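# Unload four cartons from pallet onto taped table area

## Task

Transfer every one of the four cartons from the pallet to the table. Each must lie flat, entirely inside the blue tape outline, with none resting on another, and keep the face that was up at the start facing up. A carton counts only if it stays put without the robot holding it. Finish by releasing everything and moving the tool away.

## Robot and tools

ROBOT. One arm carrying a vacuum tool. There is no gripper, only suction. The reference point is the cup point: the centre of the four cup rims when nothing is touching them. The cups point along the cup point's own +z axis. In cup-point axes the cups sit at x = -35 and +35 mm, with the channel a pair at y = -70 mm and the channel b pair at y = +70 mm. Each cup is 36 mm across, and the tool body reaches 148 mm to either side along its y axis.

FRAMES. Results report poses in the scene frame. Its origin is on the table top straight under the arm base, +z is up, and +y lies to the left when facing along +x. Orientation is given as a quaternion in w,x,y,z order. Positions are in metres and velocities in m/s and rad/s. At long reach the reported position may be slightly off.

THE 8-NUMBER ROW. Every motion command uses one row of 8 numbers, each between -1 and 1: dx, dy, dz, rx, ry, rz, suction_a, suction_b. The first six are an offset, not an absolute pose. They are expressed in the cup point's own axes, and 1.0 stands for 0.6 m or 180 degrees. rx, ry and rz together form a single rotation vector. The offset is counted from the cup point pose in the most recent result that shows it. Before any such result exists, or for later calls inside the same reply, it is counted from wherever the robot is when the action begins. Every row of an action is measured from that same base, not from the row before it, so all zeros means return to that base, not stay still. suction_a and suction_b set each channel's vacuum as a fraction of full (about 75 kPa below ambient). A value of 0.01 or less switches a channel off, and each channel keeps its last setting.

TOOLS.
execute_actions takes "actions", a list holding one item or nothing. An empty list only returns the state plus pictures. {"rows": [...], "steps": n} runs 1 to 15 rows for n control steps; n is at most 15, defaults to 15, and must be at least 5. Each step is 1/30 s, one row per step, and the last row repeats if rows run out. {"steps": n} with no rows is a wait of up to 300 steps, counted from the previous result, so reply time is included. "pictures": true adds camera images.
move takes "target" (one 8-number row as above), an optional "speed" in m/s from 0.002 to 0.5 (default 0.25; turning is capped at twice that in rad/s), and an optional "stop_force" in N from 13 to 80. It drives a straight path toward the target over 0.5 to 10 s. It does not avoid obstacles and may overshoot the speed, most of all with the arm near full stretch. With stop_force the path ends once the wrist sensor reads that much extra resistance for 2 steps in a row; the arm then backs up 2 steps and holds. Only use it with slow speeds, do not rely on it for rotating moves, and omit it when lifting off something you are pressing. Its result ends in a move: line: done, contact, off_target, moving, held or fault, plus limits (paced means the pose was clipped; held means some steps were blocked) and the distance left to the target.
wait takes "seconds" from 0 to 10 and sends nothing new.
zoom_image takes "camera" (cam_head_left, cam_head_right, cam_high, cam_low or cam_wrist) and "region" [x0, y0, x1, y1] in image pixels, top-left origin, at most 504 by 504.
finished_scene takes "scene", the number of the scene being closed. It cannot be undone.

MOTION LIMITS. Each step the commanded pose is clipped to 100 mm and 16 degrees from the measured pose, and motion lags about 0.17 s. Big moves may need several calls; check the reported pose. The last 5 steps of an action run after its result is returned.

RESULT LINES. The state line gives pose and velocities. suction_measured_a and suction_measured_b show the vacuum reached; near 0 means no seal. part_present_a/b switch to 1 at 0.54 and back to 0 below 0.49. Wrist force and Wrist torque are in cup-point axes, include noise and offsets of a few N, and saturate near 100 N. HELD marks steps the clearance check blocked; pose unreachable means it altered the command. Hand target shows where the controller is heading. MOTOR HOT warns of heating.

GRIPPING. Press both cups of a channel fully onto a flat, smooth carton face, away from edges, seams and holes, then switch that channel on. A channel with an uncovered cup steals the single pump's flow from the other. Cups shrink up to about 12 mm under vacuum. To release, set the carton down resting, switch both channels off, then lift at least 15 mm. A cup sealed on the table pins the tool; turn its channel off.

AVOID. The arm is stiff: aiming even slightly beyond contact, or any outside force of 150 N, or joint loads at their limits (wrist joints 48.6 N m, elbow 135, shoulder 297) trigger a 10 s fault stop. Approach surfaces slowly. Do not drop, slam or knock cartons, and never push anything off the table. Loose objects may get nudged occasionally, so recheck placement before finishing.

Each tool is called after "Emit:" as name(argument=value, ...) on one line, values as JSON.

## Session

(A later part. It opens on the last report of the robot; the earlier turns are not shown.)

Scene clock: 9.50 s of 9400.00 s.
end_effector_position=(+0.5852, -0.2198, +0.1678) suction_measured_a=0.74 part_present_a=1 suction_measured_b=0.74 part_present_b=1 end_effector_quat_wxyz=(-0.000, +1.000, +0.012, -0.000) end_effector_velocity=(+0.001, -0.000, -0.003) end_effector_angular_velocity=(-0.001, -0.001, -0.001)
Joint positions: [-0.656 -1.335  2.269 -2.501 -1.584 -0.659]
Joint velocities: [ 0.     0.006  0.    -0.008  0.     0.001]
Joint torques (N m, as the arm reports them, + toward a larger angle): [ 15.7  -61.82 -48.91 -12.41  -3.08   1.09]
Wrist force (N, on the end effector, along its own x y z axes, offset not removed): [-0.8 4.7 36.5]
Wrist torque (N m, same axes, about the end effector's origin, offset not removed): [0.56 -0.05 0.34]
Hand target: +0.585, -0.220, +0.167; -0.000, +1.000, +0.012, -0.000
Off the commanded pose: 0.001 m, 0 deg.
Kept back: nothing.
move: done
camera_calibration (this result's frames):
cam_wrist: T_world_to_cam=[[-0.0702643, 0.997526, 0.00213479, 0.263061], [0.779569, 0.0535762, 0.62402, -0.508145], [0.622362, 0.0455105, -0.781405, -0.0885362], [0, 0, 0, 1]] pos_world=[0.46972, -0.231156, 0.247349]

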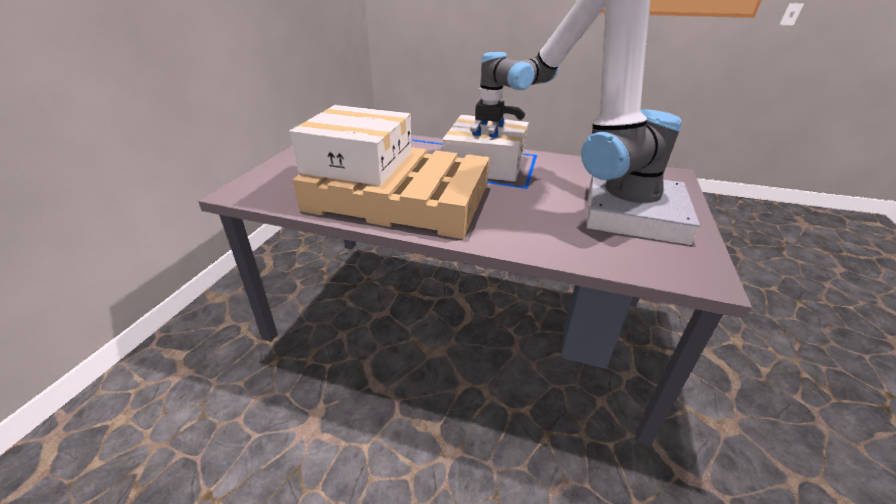

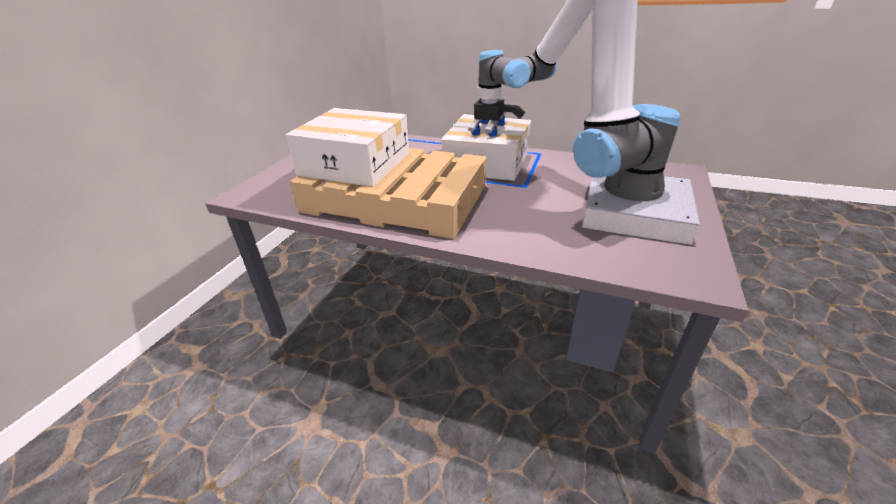

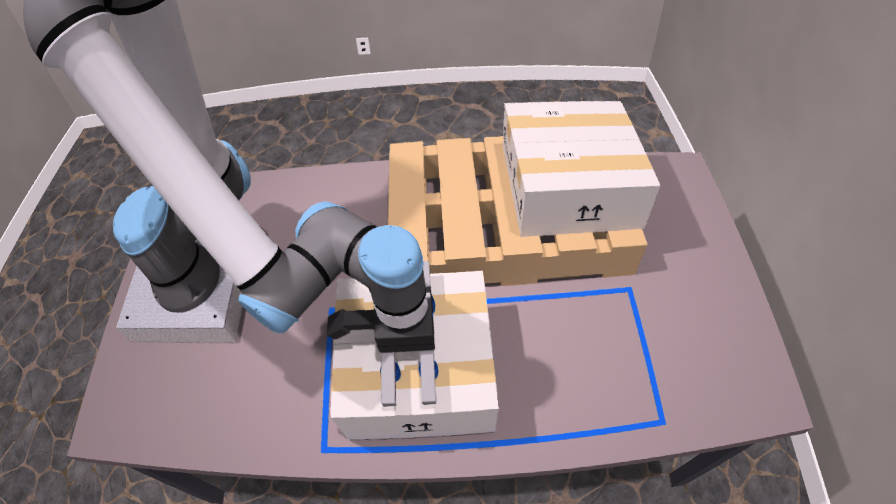

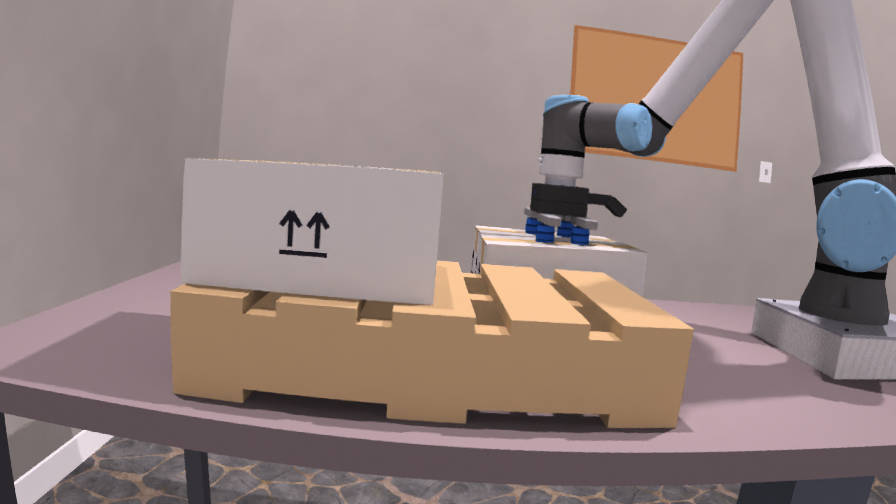

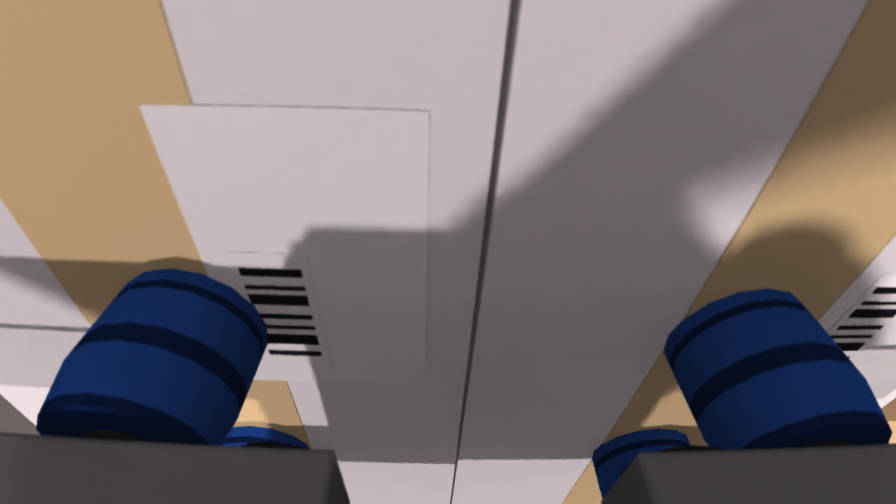

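Emit:
move(target=[0,0.003,0.022,0,0,0,1,1], speed=0.007, stop_force=20)

Emit:
zoom_image(camera="cam_high", region=[310,380,530,470])

Scene clock: 11.40 s of 9400.00 s.
end_effector_position=(+0.5854, -0.2212, +0.1588) suction_measured_a=0.74 part_present_a=1 suction_measured_b=0.74 part_present_b=1 end_effector_quat_wxyz=(-0.000, +1.000, +0.012, -0.000) end_effector_velocity=(-0.002, +0.002, -0.000) end_effector_angular_velocity=(+0.005, +0.005, +0.000)
Joint positions: [-0.658 -1.318  2.273 -2.522 -1.584 -0.661]
Joint velocities: [ 0.    -0.002  0.002  0.007  0.001  0.   ]
Joint torques (N m, as the arm reports them, + toward a larger angle): [ -1.39 -75.48 -32.93  -1.04  -3.11  -0.07]
Wrist force (N, on the end effector, along its own x y z axes, offset not removed): [4.0 7.7 -5.2]
Wrist torque (N m, same axes, about the end effector's origin, offset not removed): [1.83 0.36 0.42]
Hand target: +0.585, -0.221, +0.159; -0.000, +1.000, +0.012, -0.000
Off the commanded pose: 0.004 m, 0 deg.
Kept back: nothing.
move: contact
camera_calibration (this result's frames):
cam_wrist: T_world_to_cam=[[-0.070284, 0.997525, 0.00183804, 0.264535], [0.779333, 0.0537602, 0.624299, -0.502437], [0.622655, 0.0453107, -0.781183, -0.0959089], [0, 0, 0, 1]] pos_world=[0.469877, -0.232524, 0.238262]

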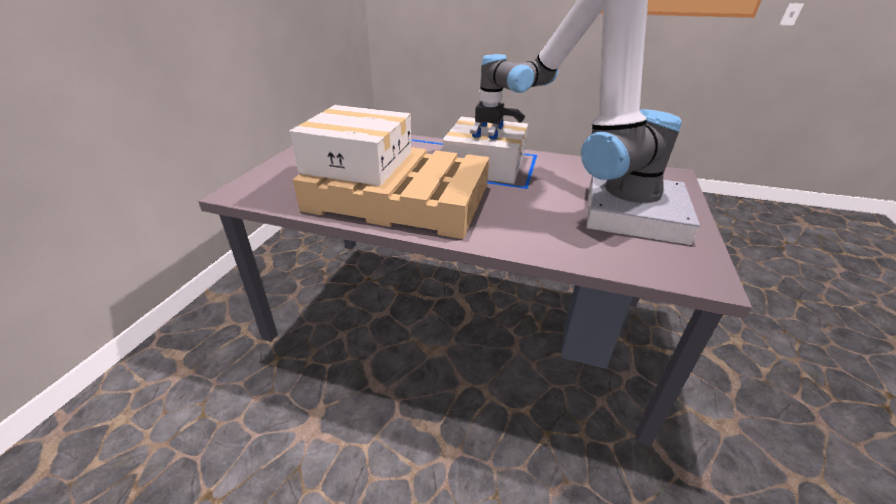

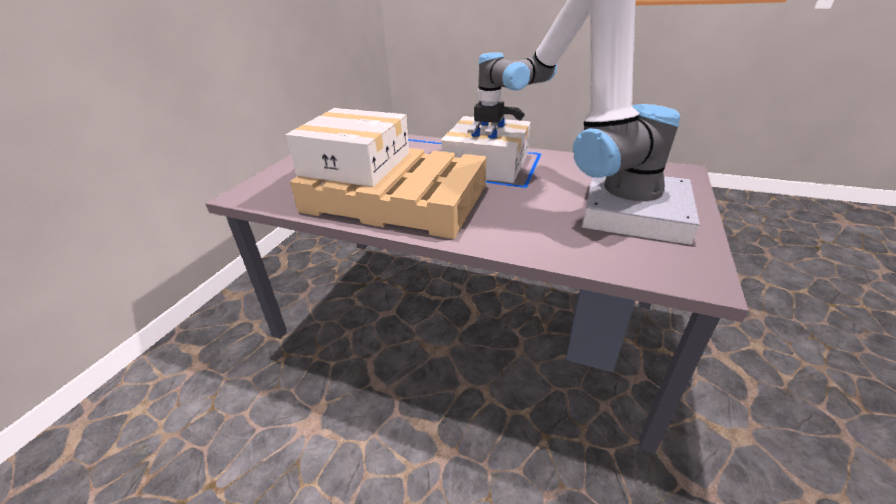

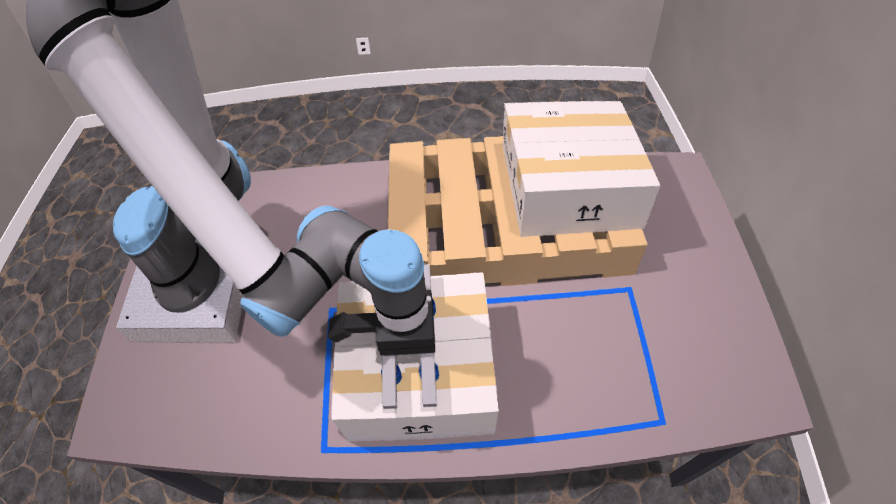

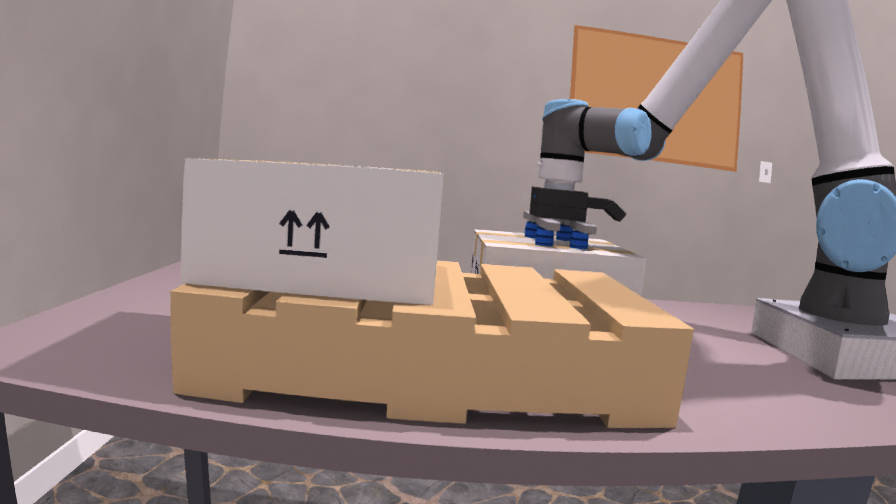

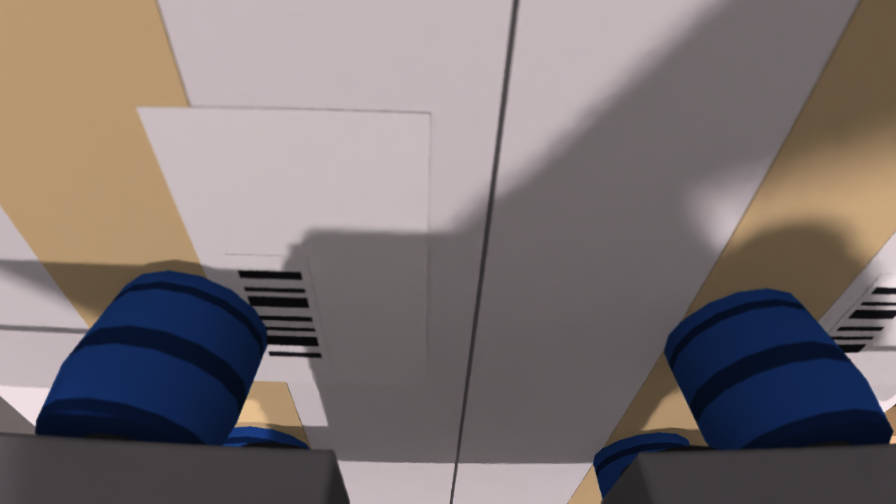

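Region (310, 380, 530, 470) of cam_high's 896x504 image, scaled by 2.291, with more detail than that image has; it fills the top 206 rows of this view, and the rest is white.

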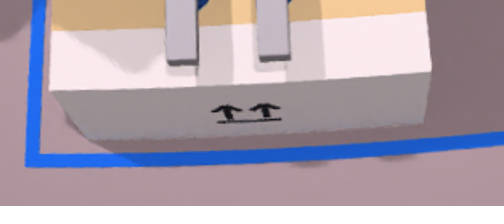

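Emit:
execute_actions(actions=[{"rows":[[0,0,0,0,0,0,0,0]],"steps":7}])

Emit:
move(target=[0,0,-0.29,0,0,0,0,0], speed=0.5)

Emit:
move(target=[0.662,-0.686,0,0,0,0,0,0], speed=0.5)

Scene clock: 11.63 s of 9400.00 s.
end_effector_position=(+0.5853, -0.2211, +0.1589) suction_measured_a=0.09 part_present_a=0 suction_measured_b=0.10 part_present_b=0 end_effector_quat_wxyz=(-0.000, +1.000, +0.012, -0.000) end_effector_velocity=(+0.003, -0.002, +0.004) end_effector_angular_velocity=(-0.006, -0.007, +0.001)
Joint positions: [-0.658 -1.319  2.273 -2.521 -1.584 -0.661]
Joint velocities: [ 0.    -0.003 -0.003 -0.003 -0.001 -0.001]
Joint torques (N m, as the arm reports them, + toward a larger angle): [  9.16 -47.96 -25.82  -3.17  -3.58   1.12]
Wrist force (N, on the end effector, along its own x y z axes, offset not removed): [-5.8 2.7 -26.9]
Wrist torque (N m, same axes, about the end effector's origin, offset not removed): [0.62 0.56 0.49]
Steps of this call (steps 1 to 5: nothing new was sent; steps 6 to 7: the first 2 steps of this action). Readings (end_effector_position | what the end effector reports):
6: (+0.5852, -0.2211, +0.1589) | suction_measured_a=0.48 part_present_a=0 suction_measured_b=0.48 part_present_b=0
7: the state above

Scene clock: 13.07 s of 9400.00 s.
end_effector_position=(+0.5854, -0.2211, +0.3327) suction_measured_a=0.00 part_present_a=0 suction_measured_b=0.00 part_present_b=0 end_effector_quat_wxyz=(+0.000, +1.000, +0.012, +0.000) end_effector_velocity=(-0.001, +0.001, +0.002) end_effector_angular_velocity=(+0.002, +0.002, +0.001)
Joint positions: [-0.654 -1.562  2.139 -2.146 -1.584 -0.657]
Joint velocities: [ 0.    -0.003 -0.002  0.008  0.    -0.001]
Joint torques (N m, as the arm reports them, + toward a larger angle): [-15.78 -60.93 -57.99  -2.34  -2.15  -2.  ]
Wrist force (N, on the end effector, along its own x y z axes, offset not removed): [-2.9 2.1 -2.4]
Wrist torque (N m, same axes, about the end effector's origin, offset not removed): [0.28 0.34 0.14]
Hand target: +0.585, -0.221, +0.333; +0.000, +1.000, +0.012, -0.000
Off your previous action's commanded pose: 0.000 m, 0 deg at its last step (step 5 of this call).
Off the commanded pose: 0.001 m, 0 deg.
Kept back: nothing.
move: done
camera_calibration (this result's frames):
cam_wrist: T_world_to_cam=[[-0.0702278, 0.99753, 0.00130971, 0.264277], [0.778872, 0.0540134, 0.624853, -0.610924], [0.623239, 0.0449022, -0.780741, 0.0392855], [0, 0, 0, 1]] pos_world=[0.469906, -0.23239, 0.412063]

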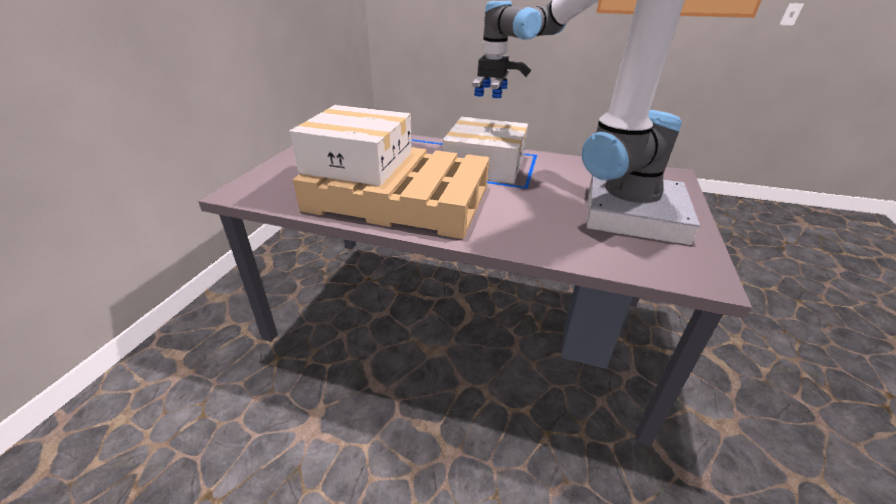

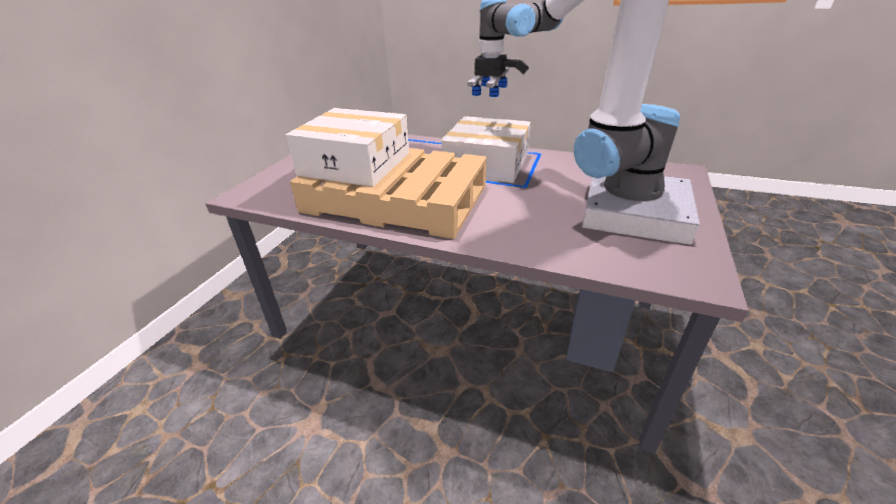

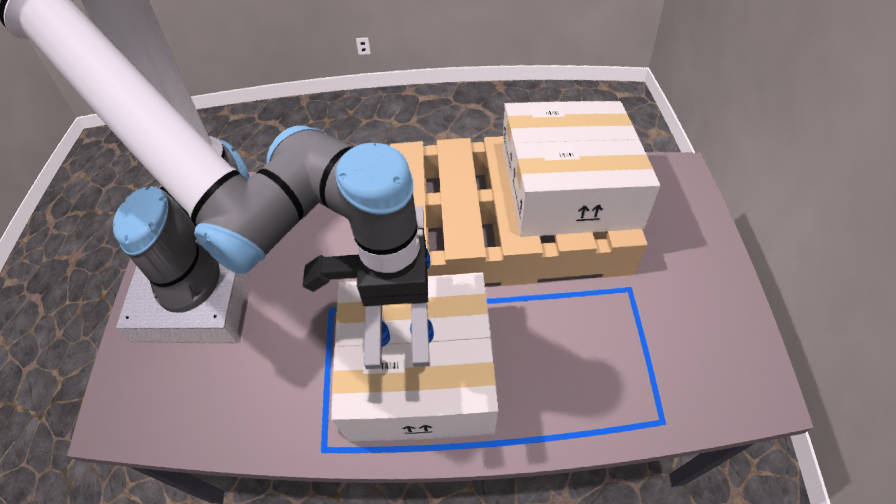

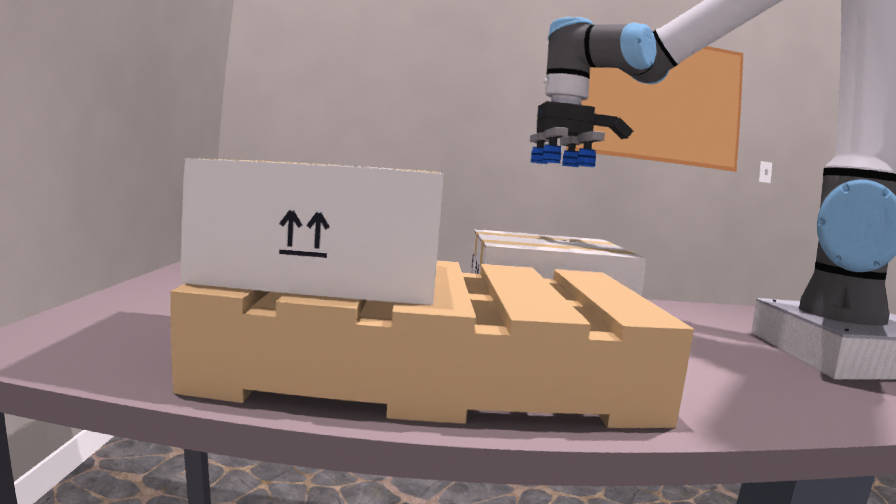

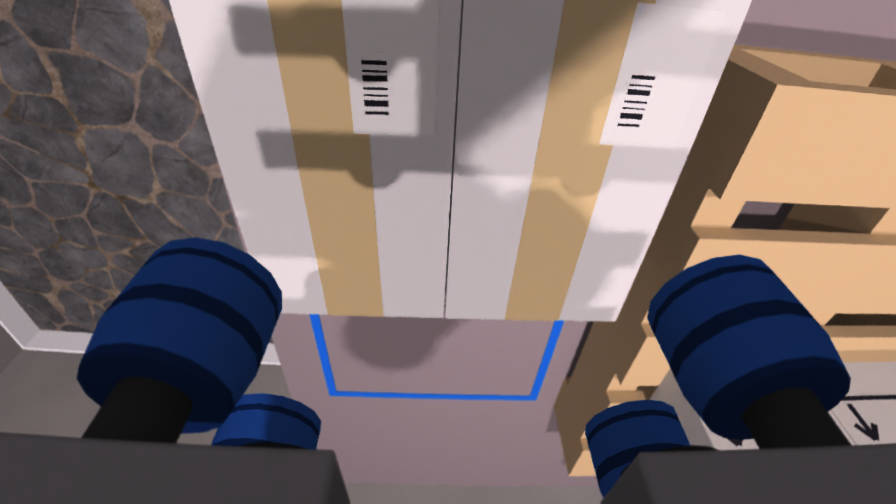

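Scene clock: 15.17 s of 9400.00 s.
end_effector_position=(+0.9726, +0.1988, +0.3326) suction_measured_a=0.00 part_present_a=0 suction_measured_b=0.00 part_present_b=0 end_effector_quat_wxyz=(+0.001, +1.000, +0.012, -0.000) end_effector_velocity=(+0.002, +0.001, -0.000) end_effector_angular_velocity=(-0.001, +0.002, -0.001)
Joint positions: [ 0.009 -0.992  1.385 -1.953 -1.58   0.005]
Joint velocities: [ 0.002  0.005 -0.008  0.005 -0.     0.002]
Joint torques (N m, as the arm reports them, + toward a larger angle): [ 14.76 -81.   -64.62  -2.32  -3.12   1.51]
Wrist force (N, on the end effector, along its own x y z axes, offset not removed): [-0.6 2.0 -1.4]
Wrist torque (N m, same axes, about the end effector's origin, offset not removed): [0.16 0.01 0.40]
Hand target: +0.973, +0.199, +0.333; +0.001, +1.000, +0.012, -0.000
Off the commanded pose: 0.001 m, 0 deg.
Kept back: nothing.
move: done; limits=paced
camera_calibration (this result's frames):
cam_wrist: T_world_to_cam=[[-0.0702491, 0.997529, 0.00023201, -0.127001], [0.779158, 0.0547255, 0.624434, -0.935397], [0.622878, 0.0440467, -0.781078, -0.220272], [0, 0, 0, 1]] pos_world=[0.857103, 0.187579, 0.412073]

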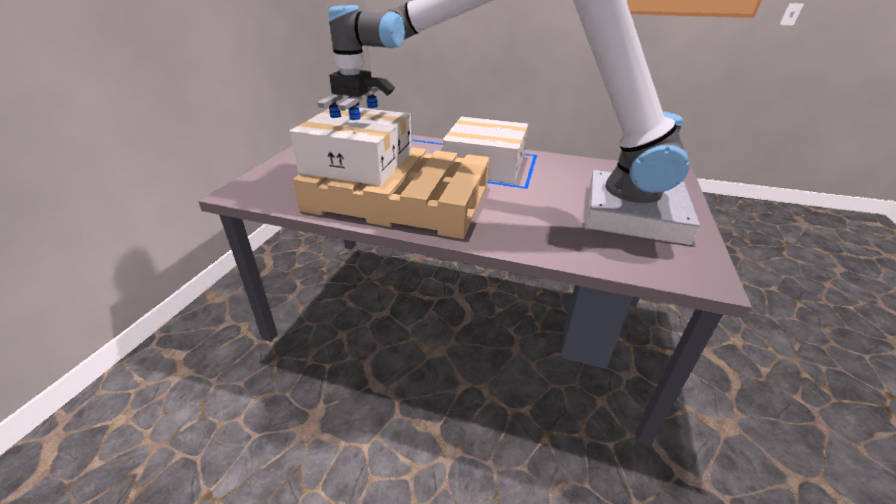

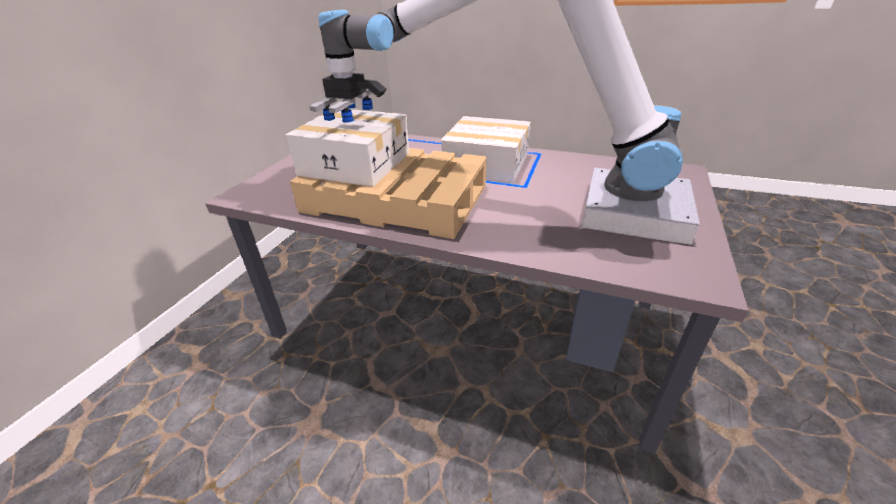

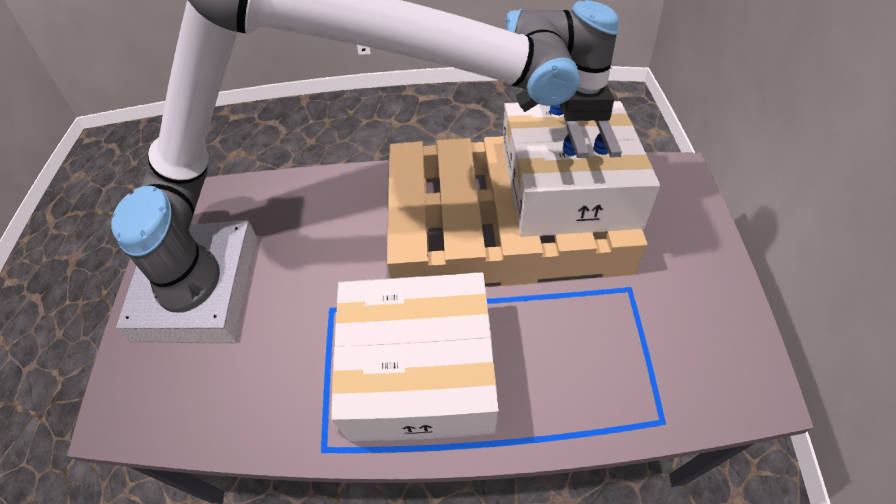

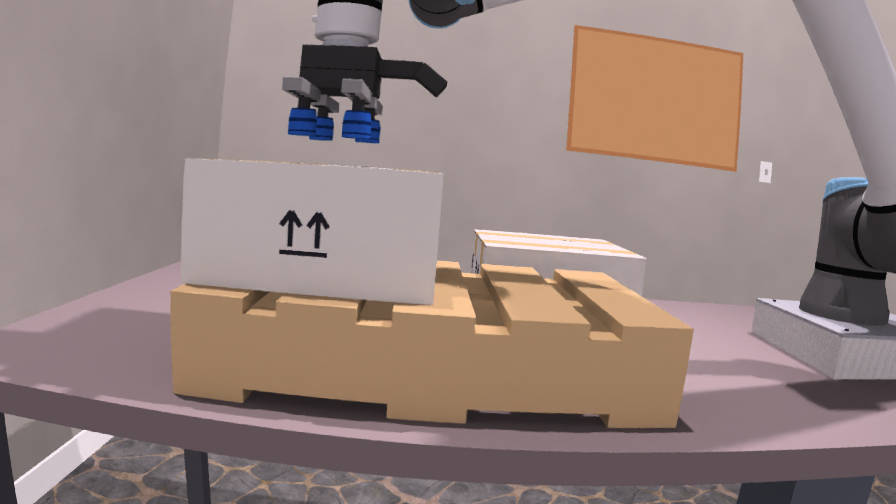

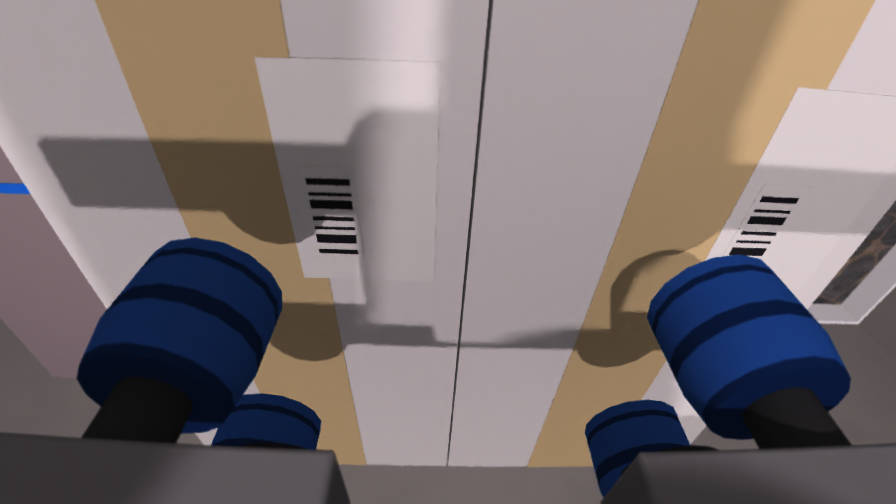

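Emit:
move(target=[0.004,-0.003,0.073,0,0,0,1,1], speed=0.07, stop_force=30)

Emit:
execute_actions(actions=[{"steps":12}])

Scene clock: 16.53 s of 9400.00 s.
end_effector_position=(+0.9748, +0.2005, +0.2887) suction_measured_a=0.48 part_present_a=0 suction_measured_b=0.48 part_present_b=0 end_effector_quat_wxyz=(+0.001, +1.000, +0.012, -0.001) end_effector_velocity=(+0.001, -0.000, -0.002) end_effector_angular_velocity=(+0.000, -0.001, -0.001)
Joint positions: [ 0.01  -0.959  1.414 -2.015 -1.58   0.006]
Joint velocities: [-0.     0.003  0.    -0.004  0.     0.001]
Joint torques (N m, as the arm reports them, + toward a larger angle): [  16.37 -120.44  -70.75  -11.49    0.34    1.26]
Wrist force (N, on the end effector, along its own x y z axes, offset not removed): [-3.3 5.7 26.3]
Wrist torque (N m, same axes, about the end effector's origin, offset not removed): [0.72 0.51 0.44]
Hand target: +0.975, +0.201, +0.289; +0.001, +1.000, +0.012, -0.000
Off the commanded pose: 0.000 m, 0 deg.
Kept back: nothing.
move: done
camera_calibration (this result's frames):
cam_wrist: T_world_to_cam=[[-0.0702459, 0.99753, 0.000213786, -0.128582], [0.779601, 0.0547657, 0.623877, -0.910043], [0.622324, 0.0439914, -0.781523, -0.255384], [0, 0, 0, 1]] pos_world=[0.85937, 0.189339, 0.368194]

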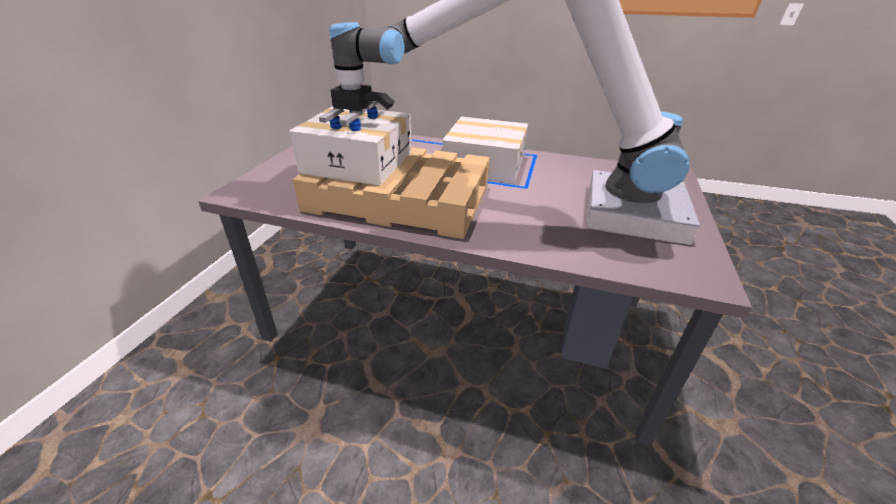

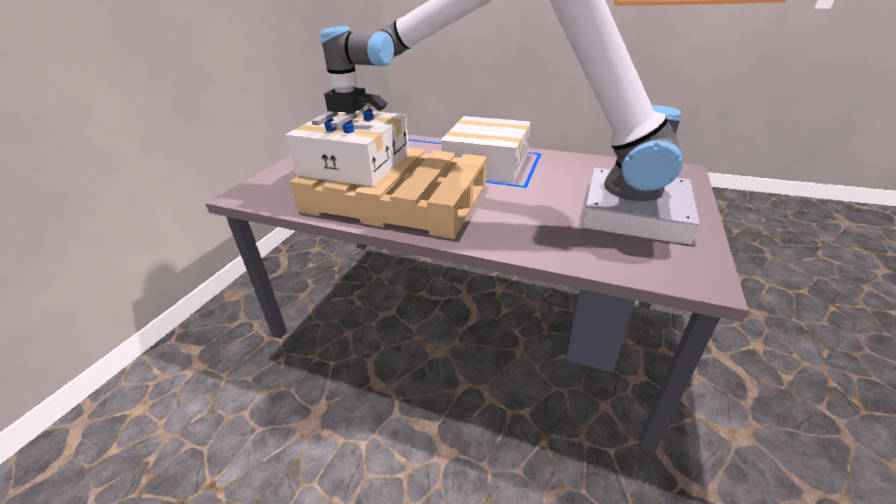

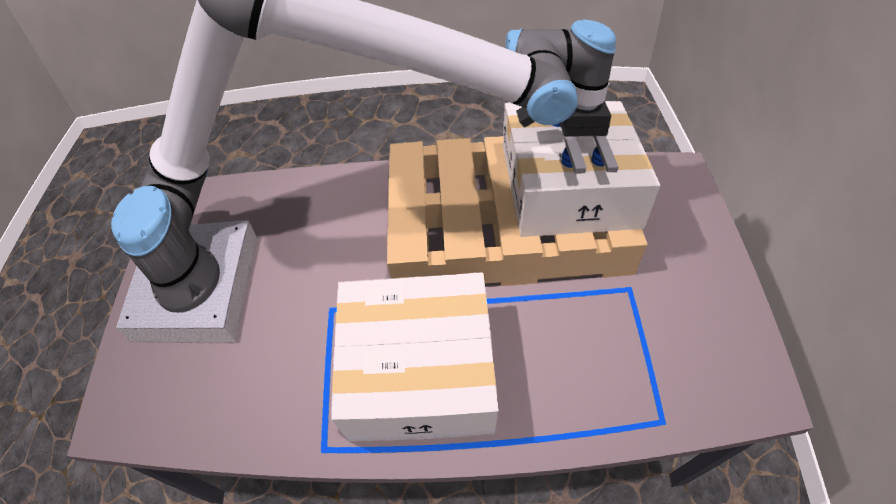

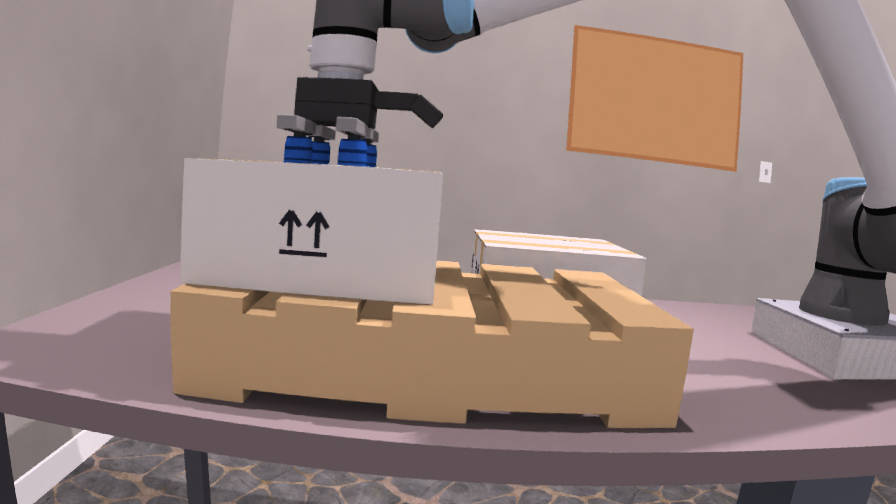

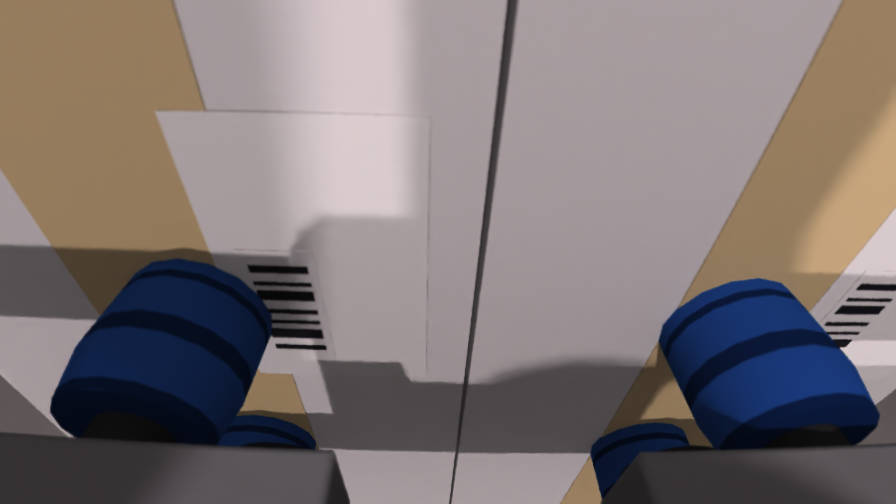

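Scene clock: 16.93 s of 9400.00 s.
end_effector_position=(+0.9749, +0.2005, +0.2886) suction_measured_a=0.66 part_present_a=1 suction_measured_b=0.66 part_present_b=1 end_effector_quat_wxyz=(+0.001, +1.000, +0.012, -0.000) end_effector_velocity=(-0.000, +0.001, -0.000) end_effector_angular_velocity=(+0.000, +0.001, +0.001)
Joint positions: [ 0.01  -0.959  1.414 -2.015 -1.58   0.006]
Joint velocities: [ 0.001 -0.     0.001 -0.     0.001  0.   ]
Joint torques (N m, as the arm reports them, + toward a larger angle): [  15.51 -134.82  -85.54  -11.92    2.21    1.01]
Wrist force (N, on the end effector, along its own x y z axes, offset not removed): [2.1 1.9 34.6]
Wrist torque (N m, same axes, about the end effector's origin, offset not removed): [0.47 -0.22 0.36]
Hand target: +0.975, +0.201, +0.289; +0.001, +1.000, +0.012, -0.000
Off the commanded pose: 0.000 m, 0 deg.
Kept back: nothing.
Steps of this call (steps 1 to 12: nothing new was sent). Readings (end_effector_position | what the end effector reports):
1: (+0.9748, +0.2005, +0.2886) | suction_measured_a=0.50 part_present_a=0 suction_measured_b=0.50 part_present_b=0
2: (+0.9748, +0.2005, +0.2885) | suction_measured_a=0.51 part_present_a=0 suction_measured_b=0.51 part_present_b=0
4: (+0.9749, +0.2005, +0.2885) | suction_measured_a=0.55 part_present_a=1 suction_measured_b=0.55 part_present_b=1
8: (+0.9749, +0.2005, +0.2886) | suction_measured_a=0.60 part_present_a=1 suction_measured_b=0.60 part_present_b=1
12: the state above


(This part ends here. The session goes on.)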